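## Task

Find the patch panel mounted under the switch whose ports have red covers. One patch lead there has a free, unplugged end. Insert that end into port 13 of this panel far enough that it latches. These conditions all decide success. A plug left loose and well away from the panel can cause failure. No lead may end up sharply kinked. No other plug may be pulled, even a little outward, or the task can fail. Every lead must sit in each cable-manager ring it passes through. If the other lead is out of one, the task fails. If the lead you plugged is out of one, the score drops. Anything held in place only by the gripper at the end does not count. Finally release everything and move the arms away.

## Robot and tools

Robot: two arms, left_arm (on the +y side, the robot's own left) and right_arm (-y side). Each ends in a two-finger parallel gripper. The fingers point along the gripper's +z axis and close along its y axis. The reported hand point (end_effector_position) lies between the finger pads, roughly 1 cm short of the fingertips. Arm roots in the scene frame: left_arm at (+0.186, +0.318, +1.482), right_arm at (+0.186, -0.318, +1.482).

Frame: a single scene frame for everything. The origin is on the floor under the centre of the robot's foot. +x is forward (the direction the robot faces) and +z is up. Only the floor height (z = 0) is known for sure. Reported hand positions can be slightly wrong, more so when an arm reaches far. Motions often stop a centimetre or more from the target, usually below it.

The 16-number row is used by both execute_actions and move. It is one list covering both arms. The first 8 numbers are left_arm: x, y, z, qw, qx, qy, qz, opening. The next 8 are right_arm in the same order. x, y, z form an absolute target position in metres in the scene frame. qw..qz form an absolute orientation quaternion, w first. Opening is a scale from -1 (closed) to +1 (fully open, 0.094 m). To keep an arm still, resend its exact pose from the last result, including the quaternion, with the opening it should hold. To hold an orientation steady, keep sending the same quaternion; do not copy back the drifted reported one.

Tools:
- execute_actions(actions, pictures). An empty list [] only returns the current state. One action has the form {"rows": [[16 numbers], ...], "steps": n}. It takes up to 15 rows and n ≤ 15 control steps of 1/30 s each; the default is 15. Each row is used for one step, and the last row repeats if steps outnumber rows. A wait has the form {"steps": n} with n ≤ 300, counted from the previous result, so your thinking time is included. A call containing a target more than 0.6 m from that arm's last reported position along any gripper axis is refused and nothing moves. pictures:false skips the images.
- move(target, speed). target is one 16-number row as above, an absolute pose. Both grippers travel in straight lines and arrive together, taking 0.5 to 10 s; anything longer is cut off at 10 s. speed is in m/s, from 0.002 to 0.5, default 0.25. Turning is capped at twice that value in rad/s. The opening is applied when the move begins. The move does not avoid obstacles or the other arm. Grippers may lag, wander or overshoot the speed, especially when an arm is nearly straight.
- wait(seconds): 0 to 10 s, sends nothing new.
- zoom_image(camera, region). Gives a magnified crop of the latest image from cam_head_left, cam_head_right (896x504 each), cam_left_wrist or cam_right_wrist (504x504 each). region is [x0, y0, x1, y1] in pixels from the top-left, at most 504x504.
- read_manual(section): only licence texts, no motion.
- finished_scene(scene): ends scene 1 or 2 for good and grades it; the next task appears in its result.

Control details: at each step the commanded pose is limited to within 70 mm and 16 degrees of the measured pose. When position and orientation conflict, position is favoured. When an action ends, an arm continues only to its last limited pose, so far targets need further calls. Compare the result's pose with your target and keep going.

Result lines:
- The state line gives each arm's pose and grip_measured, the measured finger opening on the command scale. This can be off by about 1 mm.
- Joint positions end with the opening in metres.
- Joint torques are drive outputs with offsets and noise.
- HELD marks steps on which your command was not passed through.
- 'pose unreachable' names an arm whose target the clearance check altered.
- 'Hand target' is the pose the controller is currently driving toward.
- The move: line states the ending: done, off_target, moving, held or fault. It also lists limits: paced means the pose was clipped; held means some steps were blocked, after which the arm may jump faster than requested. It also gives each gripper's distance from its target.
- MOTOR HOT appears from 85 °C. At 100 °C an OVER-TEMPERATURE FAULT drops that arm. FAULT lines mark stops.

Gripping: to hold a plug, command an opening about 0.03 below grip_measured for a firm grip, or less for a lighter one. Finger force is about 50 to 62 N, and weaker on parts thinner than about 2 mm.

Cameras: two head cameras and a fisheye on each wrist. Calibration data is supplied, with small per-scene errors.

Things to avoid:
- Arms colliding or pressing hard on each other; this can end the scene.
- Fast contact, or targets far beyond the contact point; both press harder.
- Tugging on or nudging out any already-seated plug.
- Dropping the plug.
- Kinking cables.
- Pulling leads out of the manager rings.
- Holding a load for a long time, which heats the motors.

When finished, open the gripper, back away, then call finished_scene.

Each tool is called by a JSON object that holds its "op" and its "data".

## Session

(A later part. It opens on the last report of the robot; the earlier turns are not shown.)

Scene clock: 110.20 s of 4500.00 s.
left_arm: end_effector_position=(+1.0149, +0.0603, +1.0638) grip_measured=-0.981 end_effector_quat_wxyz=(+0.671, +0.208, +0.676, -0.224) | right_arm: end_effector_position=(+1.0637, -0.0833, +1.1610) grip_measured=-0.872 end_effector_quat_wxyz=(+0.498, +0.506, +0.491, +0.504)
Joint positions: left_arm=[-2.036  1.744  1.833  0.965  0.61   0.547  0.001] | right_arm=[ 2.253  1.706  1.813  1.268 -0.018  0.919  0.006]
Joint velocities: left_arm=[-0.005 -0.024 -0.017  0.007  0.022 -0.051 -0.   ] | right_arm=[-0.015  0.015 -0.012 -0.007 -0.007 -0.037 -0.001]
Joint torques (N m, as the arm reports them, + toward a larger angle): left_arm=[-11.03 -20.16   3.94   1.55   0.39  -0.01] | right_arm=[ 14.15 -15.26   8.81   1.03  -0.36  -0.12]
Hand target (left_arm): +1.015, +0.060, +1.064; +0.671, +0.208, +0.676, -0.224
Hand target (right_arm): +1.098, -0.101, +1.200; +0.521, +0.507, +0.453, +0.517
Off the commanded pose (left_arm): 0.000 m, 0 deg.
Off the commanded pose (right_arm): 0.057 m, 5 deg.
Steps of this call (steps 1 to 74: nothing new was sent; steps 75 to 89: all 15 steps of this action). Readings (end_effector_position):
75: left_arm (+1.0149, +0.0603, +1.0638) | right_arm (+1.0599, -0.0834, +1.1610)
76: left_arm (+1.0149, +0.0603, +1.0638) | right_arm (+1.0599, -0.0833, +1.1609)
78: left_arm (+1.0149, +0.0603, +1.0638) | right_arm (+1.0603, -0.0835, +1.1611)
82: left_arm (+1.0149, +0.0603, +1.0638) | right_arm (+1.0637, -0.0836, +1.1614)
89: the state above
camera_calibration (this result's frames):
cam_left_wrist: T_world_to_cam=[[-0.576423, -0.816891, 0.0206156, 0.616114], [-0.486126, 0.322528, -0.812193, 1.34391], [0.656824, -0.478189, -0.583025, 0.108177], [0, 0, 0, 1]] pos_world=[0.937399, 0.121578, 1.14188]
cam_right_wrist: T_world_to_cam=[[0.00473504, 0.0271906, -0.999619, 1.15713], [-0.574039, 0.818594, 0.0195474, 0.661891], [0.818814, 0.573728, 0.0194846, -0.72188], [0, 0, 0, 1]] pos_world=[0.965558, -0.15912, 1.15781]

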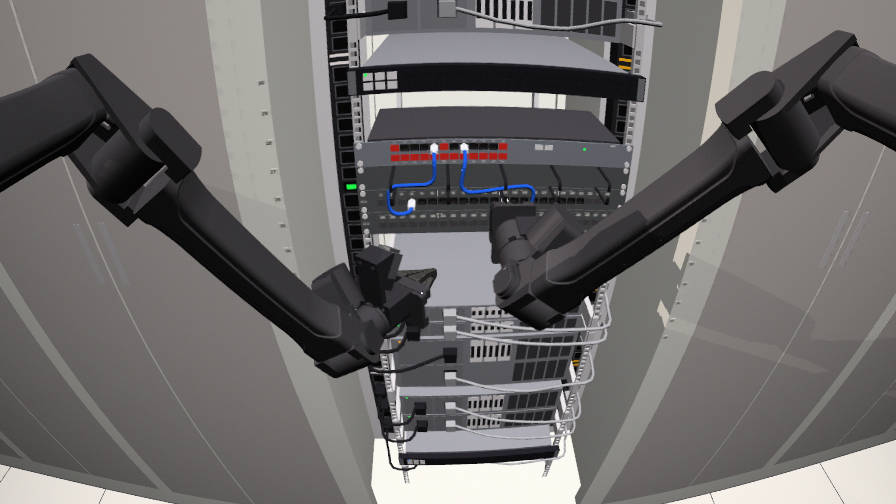

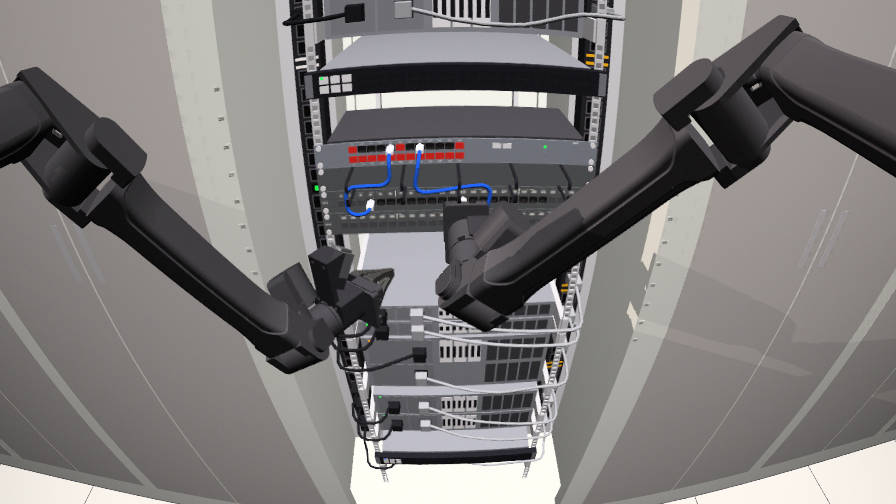

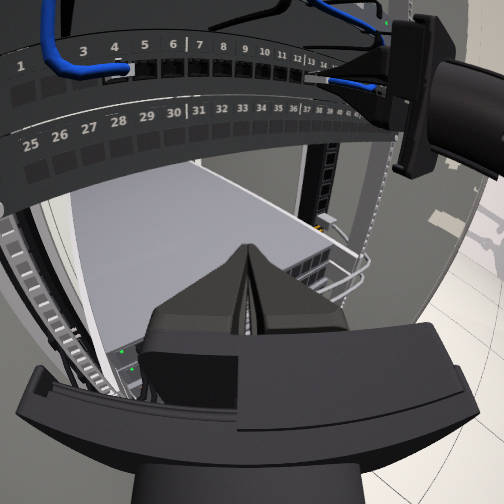

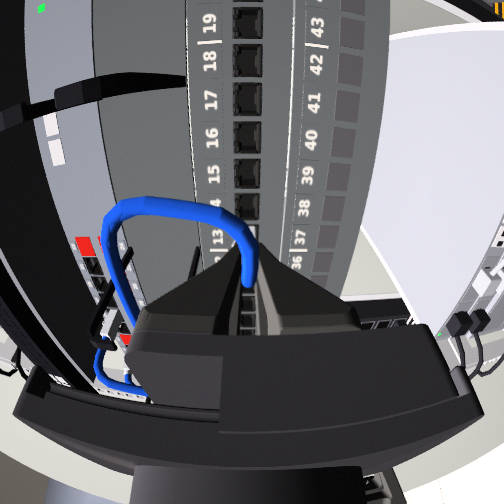

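{"op": "execute_actions", "data": {"actions": [{"rows":[[1.0149,0.0603,1.0638,0.671,0.208,0.676,-0.224,-1,1.096,-0.0985,1.193,0.5205,0.506,0.46,0.5135,-0.92],[1.0149,0.0603,1.0638,0.671,0.208,0.676,-0.224,-1,1.087,-0.10,1.188,0.519,0.505,0.466,0.51,-0.92],[1.0149,0.0603,1.0638,0.671,0.208,0.676,-0.224,-1,1.0775,-0.1013,1.1835,0.5176,0.5033,0.472,0.5062,-0.92],[1.0149,0.0603,1.0638,0.671,0.208,0.676,-0.224,-1,1.0775,-0.1013,1.1835,0.5176,0.5033,0.472,0.5062,-0.92],[1.0149,0.0603,1.0638,0.671,0.208,0.676,-0.224,-1,1.0775,-0.1013,1.1835,0.5176,0.5033,0.472,0.5062,-0.92],[1.0149,0.0603,1.0638,0.671,0.208,0.676,-0.224,-1,1.0775,-0.1013,1.1835,0.5176,0.5033,0.472,0.5062,-0.92],[1.0149,0.0603,1.0638,0.671,0.208,0.676,-0.224,-1,1.0775,-0.1013,1.1835,0.5176,0.5033,0.472,0.5062,-0.92],[1.0149,0.0603,1.0638,0.671,0.208,0.676,-0.224,-1,1.0775,-0.1013,1.1835,0.5176,0.5033,0.472,0.5062,-0.86],[1.0149,0.0603,1.0638,0.671,0.208,0.676,-0.224,-1,1.0775,-0.1013,1.1835,0.5176,0.5033,0.472,0.5062,-0.82],[1.0149,0.0603,1.0638,0.671,0.208,0.676,-0.224,-1,1.0775,-0.1013,1.1835,0.5176,0.5033,0.472,0.5062,-0.79]],"steps":15}], "pictures": false}}

{"op": "execute_actions", "data": {"actions": [{"rows":[[1.0149,0.0603,1.0638,0.671,0.208,0.676,-0.224,-1,1.074,-0.1013,1.1835,0.5176,0.5033,0.472,0.5062,-0.78],[1.0149,0.0603,1.0638,0.671,0.208,0.676,-0.224,-1,1.071,-0.1013,1.1835,0.5176,0.5033,0.472,0.5062,-0.77],[1.0149,0.0603,1.0638,0.671,0.208,0.676,-0.224,-1,1.068,-0.1013,1.1835,0.5176,0.5033,0.472,0.5062,-0.76],[1.0149,0.0603,1.0638,0.671,0.208,0.676,-0.224,-1,1.065,-0.1013,1.1835,0.5176,0.5033,0.472,0.5062,-0.75],[1.0149,0.0603,1.0638,0.671,0.208,0.676,-0.224,-1,1.062,-0.1013,1.1835,0.5176,0.5033,0.472,0.5062,-0.74]],"steps":15}]}}

{"op": "zoom_image", "data": {"camera": "cam_left_wrist", "region": [280, 0, 420, 120]}}

Scene clock: 114.23 s of 4500.00 s.
left_arm: end_effector_position=(+1.0149, +0.0603, +1.0638) grip_measured=-0.981 end_effector_quat_wxyz=(+0.671, +0.208, +0.676, -0.224) | right_arm: end_effector_position=(+1.0629, -0.0830, +1.1606) grip_measured=-0.793 end_effector_quat_wxyz=(+0.498, +0.506, +0.492, +0.504)
Joint positions: left_arm=[-2.036  1.744  1.833  0.965  0.61   0.547  0.001] | right_arm=[ 2.253  1.706  1.81   1.269 -0.018  0.919  0.01 ]
Joint velocities: left_arm=[-0.005  0.005 -0.002  0.002  0.051 -0.007 -0.   ] | right_arm=[-0.005 -0.005 -0.022  0.007 -0.022 -0.022 -0.001]
Joint torques (N m, as the arm reports them, + toward a larger angle): left_arm=[-10.9  -20.28   3.92   1.67   0.39  -0.02] | right_arm=[ 12.06 -15.95   3.9    2.36  -0.29  -0.22]
Hand target (left_arm): +1.015, +0.060, +1.064; +0.671, +0.208, +0.676, -0.224
Hand target (right_arm): +1.077, -0.101, +1.183; +0.517, +0.503, +0.472, +0.506
Off the commanded pose (left_arm): 0.000 m, 0 deg.
Off the commanded pose (right_arm): 0.033 m, 3 deg.
Steps of this call (steps 1 to 90: nothing new was sent; then 0.53 s passed at rest; steps 91 to 105: all 15 steps of this action). Readings (end_effector_position):
91: left_arm (+1.0149, +0.0603, +1.0638) | right_arm (+1.0637, -0.0833, +1.1610)
92: left_arm (+1.0149, +0.0603, +1.0638) | right_arm (+1.0637, -0.0835, +1.1611)
94: left_arm (+1.0149, +0.0603, +1.0638) | right_arm (+1.0629, -0.0830, +1.1606)
98: left_arm (+1.0149, +0.0603, +1.0638) | right_arm (+1.0629, -0.0830, +1.1606)
105: the state above

Scene clock: 114.73 s of 4500.00 s.
left_arm: end_effector_position=(+1.0149, +0.0603, +1.0638) grip_measured=-0.981 end_effector_quat_wxyz=(+0.671, +0.208, +0.676, -0.224) | right_arm: end_effector_position=(+1.0479, -0.0801, +1.1575) grip_measured=-0.743 end_effector_quat_wxyz=(+0.497, +0.506, +0.492, +0.504)
Joint positions: left_arm=[-2.036  1.744  1.833  0.965  0.61   0.547  0.001] | right_arm=[ 2.253  1.704  1.767  1.308 -0.018  0.919  0.012]
Joint velocities: left_arm=[-0.005  0.005 -0.032 -0.012 -0.007 -0.022  0.   ] | right_arm=[-0.005 -0.005  0.002  0.022 -0.007 -0.007 -0.001]
Joint torques (N m, as the arm reports them, + toward a larger angle): left_arm=[-10.7  -20.04   3.88   1.61   0.4   -0.02] | right_arm=[ 12.2  -16.59   2.85   2.58  -0.32  -0.2 ]
Hand target (left_arm): +1.015, +0.060, +1.064; +0.671, +0.208, +0.676, -0.224
Hand target (right_arm): +1.062, -0.101, +1.183; +0.517, +0.503, +0.472, +0.506
Off the commanded pose (left_arm): 0.000 m, 0 deg.
Off the commanded pose (right_arm): 0.036 m, 3 deg.
Steps of this call (steps 1 to 15: all 15 steps of this action). Readings (end_effector_position):
1: left_arm (+1.0149, +0.0603, +1.0638) | right_arm (+1.0629, -0.0831, +1.1607)
2: left_arm (+1.0149, +0.0603, +1.0638) | right_arm (+1.0626, -0.0832, +1.1609)
4: left_arm (+1.0149, +0.0603, +1.0638) | right_arm (+1.0598, -0.0831, +1.1609)
8: left_arm (+1.0149, +0.0603, +1.0638) | right_arm (+1.0508, -0.0812, +1.1588)
15: the state above
camera_calibration (this result's frames):
cam_left_wrist: T_world_to_cam=[[-0.576423, -0.816891, 0.0206156, 0.616114], [-0.486126, 0.322528, -0.812193, 1.34391], [0.656824, -0.478189, -0.583025, 0.108177], [0, 0, 0, 1]] pos_world=[0.937399, 0.121578, 1.14188]
cam_right_wrist: T_world_to_cam=[[0.00199402, 0.0272715, -0.999626, 1.15652], [-0.575735, 0.817363, 0.0211506, 0.650076], [0.817634, 0.575478, 0.017331, -0.706838], [0, 0, 0, 1]] pos_world=[0.9499, -0.156119, 1.15459]

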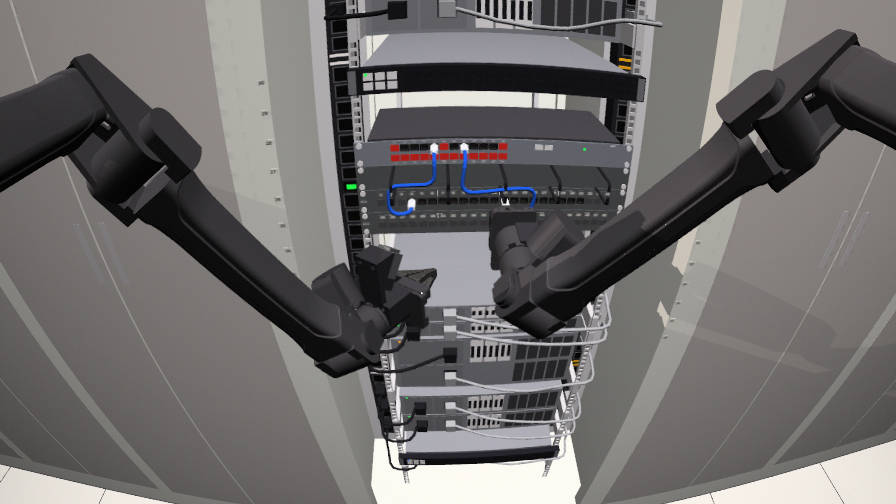

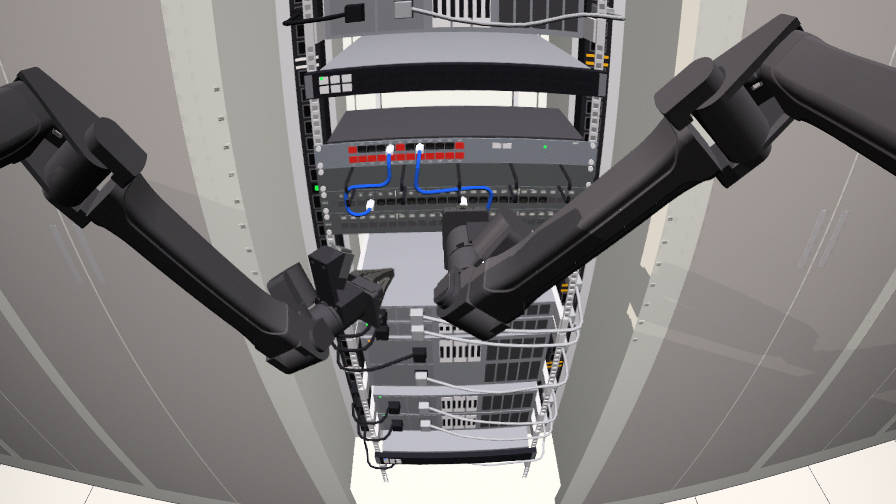

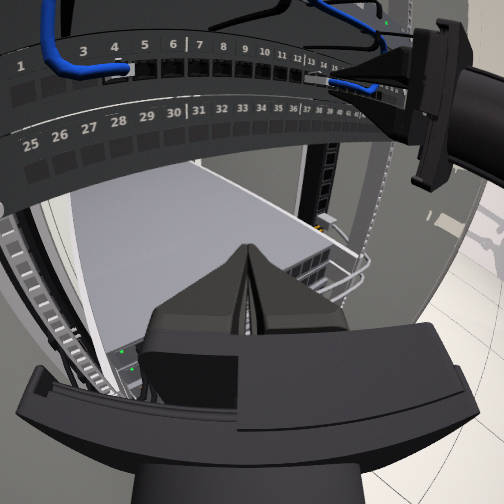

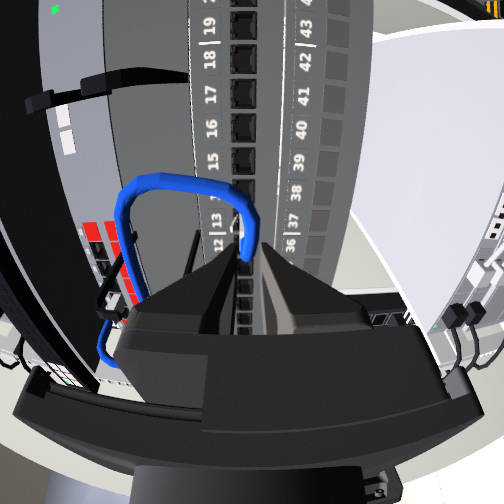

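Region (280, 0, 420, 120) of cam_left_wrist's 504x504 image, scaled by 3.600, with more detail than that image has; it fills the top 432 rows of this view, and the rest is white.

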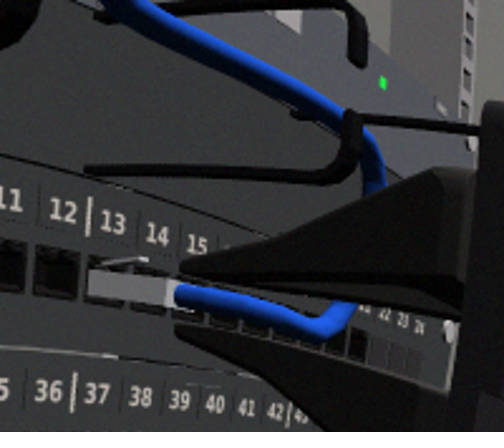

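{"op": "execute_actions", "data": {"actions": [{"rows":[[1.0149,0.0603,1.0638,0.671,0.208,0.676,-0.224,-1,1.056,-0.1013,1.1835,0.5176,0.5033,0.472,0.5062,-0.68],[1.0149,0.0603,1.0638,0.671,0.208,0.676,-0.224,-1,1.05,-0.1013,1.1835,0.5176,0.5033,0.472,0.5062,-0.64],[1.0149,0.0603,1.0638,0.671,0.208,0.676,-0.224,-1,1.044,-0.1013,1.1835,0.5176,0.5033,0.472,0.5062,-0.6],[1.0149,0.0603,1.0638,0.671,0.208,0.676,-0.224,-1,1.037,-0.1013,1.1835,0.5176,0.5033,0.472,0.5062,-0.6],[1.0149,0.0603,1.0638,0.671,0.208,0.676,-0.224,-1,1.03,-0.1013,1.1835,0.5176,0.5033,0.472,0.5062,-0.6],[1.0149,0.0603,1.0638,0.671,0.208,0.676,-0.224,-1,1.023,-0.1013,1.1835,0.5176,0.5033,0.472,0.5062,-0.6],[1.0149,0.0603,1.0638,0.671,0.208,0.676,-0.224,-1,1.016,-0.1013,1.1835,0.5176,0.5033,0.472,0.5062,-0.6],[1.0149,0.0603,1.0638,0.671,0.208,0.676,-0.224,-1,1.009,-0.1013,1.1835,0.5176,0.5033,0.472,0.5062,-0.6],[1.0149,0.0603,1.0638,0.671,0.208,0.676,-0.224,-1,1.002,-0.1013,1.1835,0.5176,0.5033,0.472,0.5062,-0.6]],"steps":15}], "pictures": false}}

{"op": "move", "data": {"target": [0.82,0.25,1.08,0.5,0.1,0.85,-0.1,-1,0.82,-0.25,1.16,0.4,0.3,0.8,0.3,-0.6]}}

{"op": "zoom_image", "data": {"camera": "cam_head_left", "region": [370, 135, 560, 240]}}

Scene clock: 117.17 s of 4500.00 s.
left_arm: end_effector_position=(+1.0149, +0.0603, +1.0638) grip_measured=-0.981 end_effector_quat_wxyz=(+0.671, +0.208, +0.676, -0.224) | right_arm: end_effector_position=(+0.9857, -0.0786, +1.1578) grip_measured=-0.603 end_effector_quat_wxyz=(+0.494, +0.507, +0.495, +0.504)
Joint positions: left_arm=[-2.036  1.744  1.833  0.965  0.61   0.547  0.001] | right_arm=[ 2.253  1.67   1.564  1.469 -0.018  0.919  0.019]
Joint velocities: left_arm=[ 0.005 -0.005 -0.002  0.002  0.007  0.022 -0.   ] | right_arm=[-0.005 -0.015 -0.017  0.032  0.081  0.007 -0.001]
Joint torques (N m, as the arm reports them, + toward a larger angle): left_arm=[-10.92 -20.07   3.91   1.59   0.39  -0.01] | right_arm=[ 11.18 -15.05   2.11   2.65  -0.33  -0.18]
Hand target (left_arm): +1.015, +0.060, +1.064; +0.671, +0.208, +0.676, -0.224
Hand target (right_arm): +1.001, -0.101, +1.183; +0.517, +0.503, +0.472, +0.507
Off the commanded pose (left_arm): 0.000 m, 0 deg.
Off the commanded pose (right_arm): 0.038 m, 4 deg.
Steps of this call (steps 1 to 58: nothing new was sent; steps 59 to 73: all 15 steps of this action). Readings (end_effector_position):
59: left_arm (+1.0149, +0.0603, +1.0638) | right_arm (+1.0472, -0.0802, +1.1576)
60: left_arm (+1.0149, +0.0603, +1.0638) | right_arm (+1.0454, -0.0805, +1.1581)
62: left_arm (+1.0149, +0.0603, +1.0638) | right_arm (+1.0384, -0.0817, +1.1598)
66: left_arm (+1.0149, +0.0603, +1.0638) | right_arm (+1.0139, -0.0828, +1.1621)
73: the state above

Scene clock: 119.63 s of 4500.00 s.
left_arm: end_effector_position=(+0.8142, +0.2383, +1.0720) grip_measured=-0.981 end_effector_quat_wxyz=(+0.496, +0.107, +0.855, -0.104) | right_arm: end_effector_position=(+0.8115, -0.2402, +1.1462) grip_measured=-0.603 end_effector_quat_wxyz=(+0.397, +0.310, +0.809, +0.304)
Joint positions: left_arm=[-1.823  1.337  0.95   1.188  0.243  0.36   0.001] | right_arm=[ 1.895  1.124  0.796  1.12  -0.151  0.546  0.019]
Joint velocities: left_arm=[-0.024 -0.015  0.007 -0.002  0.022 -0.037 -0.001] | right_arm=[-0.005 -0.024  0.012 -0.012 -0.007 -0.037  0.   ]
Joint torques (N m, as the arm reports them, + toward a larger angle): left_arm=[ -4.01 -17.55  -1.23   2.6    0.15  -0.11] | right_arm=[  3.08 -13.23  -0.04   1.23  -0.27  -0.31]
Hand target (left_arm): +0.819, +0.246, +1.079; +0.505, +0.101, +0.851, -0.099
Hand target (right_arm): +0.818, -0.247, +1.157; +0.407, +0.301, +0.809, +0.300
Off the commanded pose (left_arm): 0.015 m, 1 deg.
Off the commanded pose (right_arm): 0.019 m, 1 deg.
move: off_target (left_arm, right_arm)
camera_calibration (this result's frames):
cam_left_wrist: T_world_to_cam=[[-0.283057, -0.956792, 0.0665404, 0.39086], [-0.876047, 0.229681, -0.424015, 1.11911], [0.390412, -0.178313, -0.903207, 0.818537], [0, 0, 0, 1]] pos_world=[0.771465, 0.262889, 1.18782]
cam_right_wrist: T_world_to_cam=[[-0.264224, -0.618552, -0.739986, 0.913346], [-0.882283, 0.464929, -0.073599, 0.917741], [0.389566, 0.633431, -0.668584, 0.726227], [0, 0, 0, 1]] pos_world=[0.768122, -0.321748, 1.22895]

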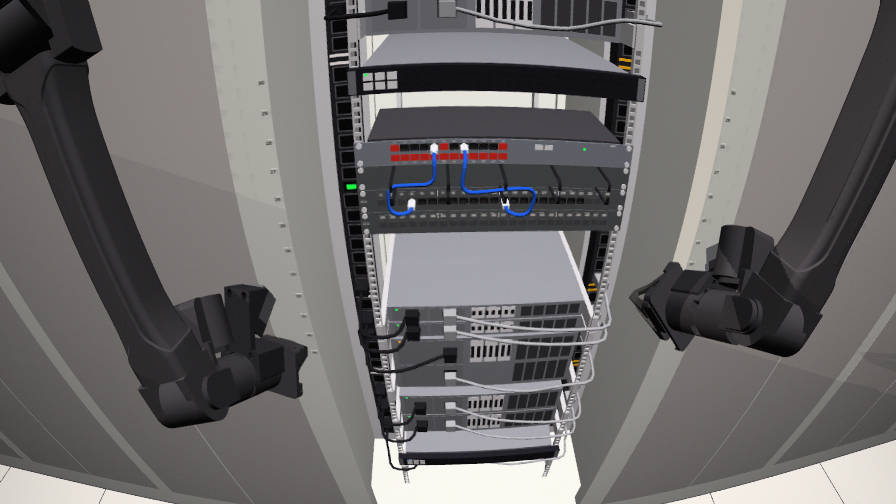

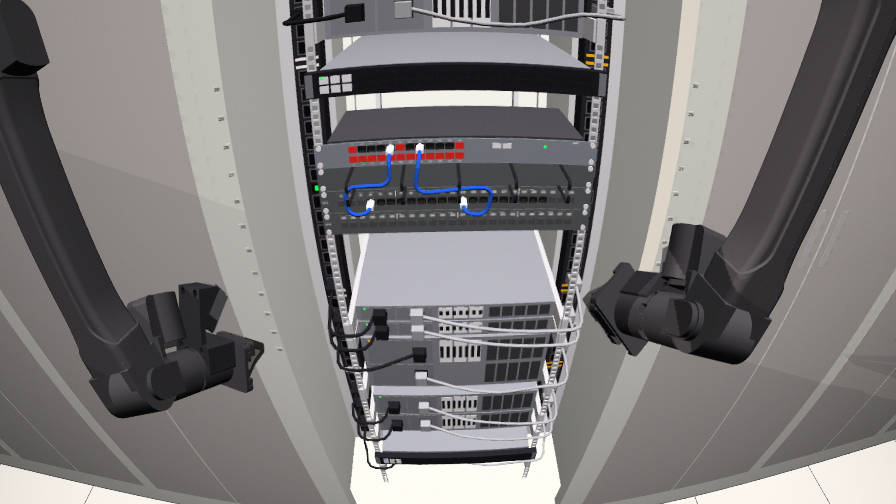

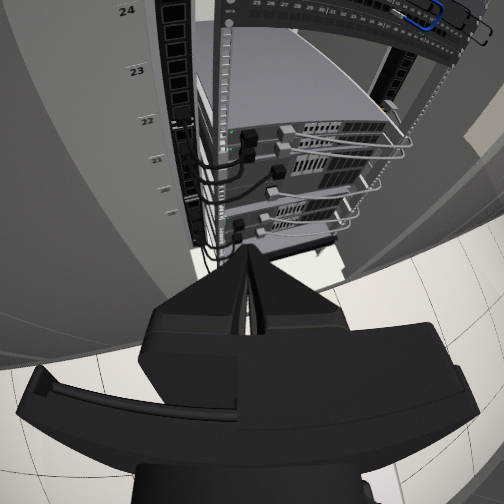

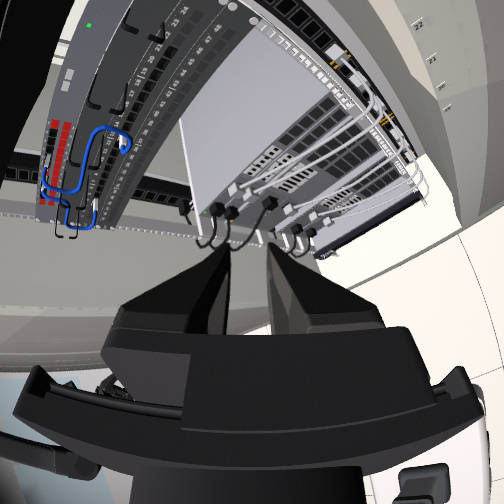

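Region (370, 135, 560, 240) of cam_head_left's 896x504 image, scaled by 2.653, with more detail than that image has; it fills the top 279 rows of this view, and the rest is white.

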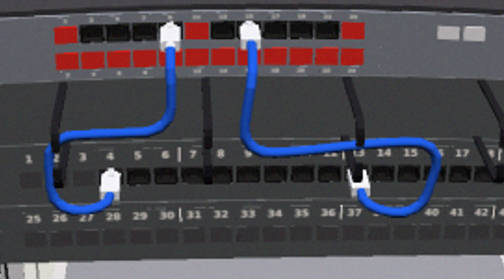

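{"op": "finished_scene", "data": {"scene": 1}}

The scene is finished: the task was done.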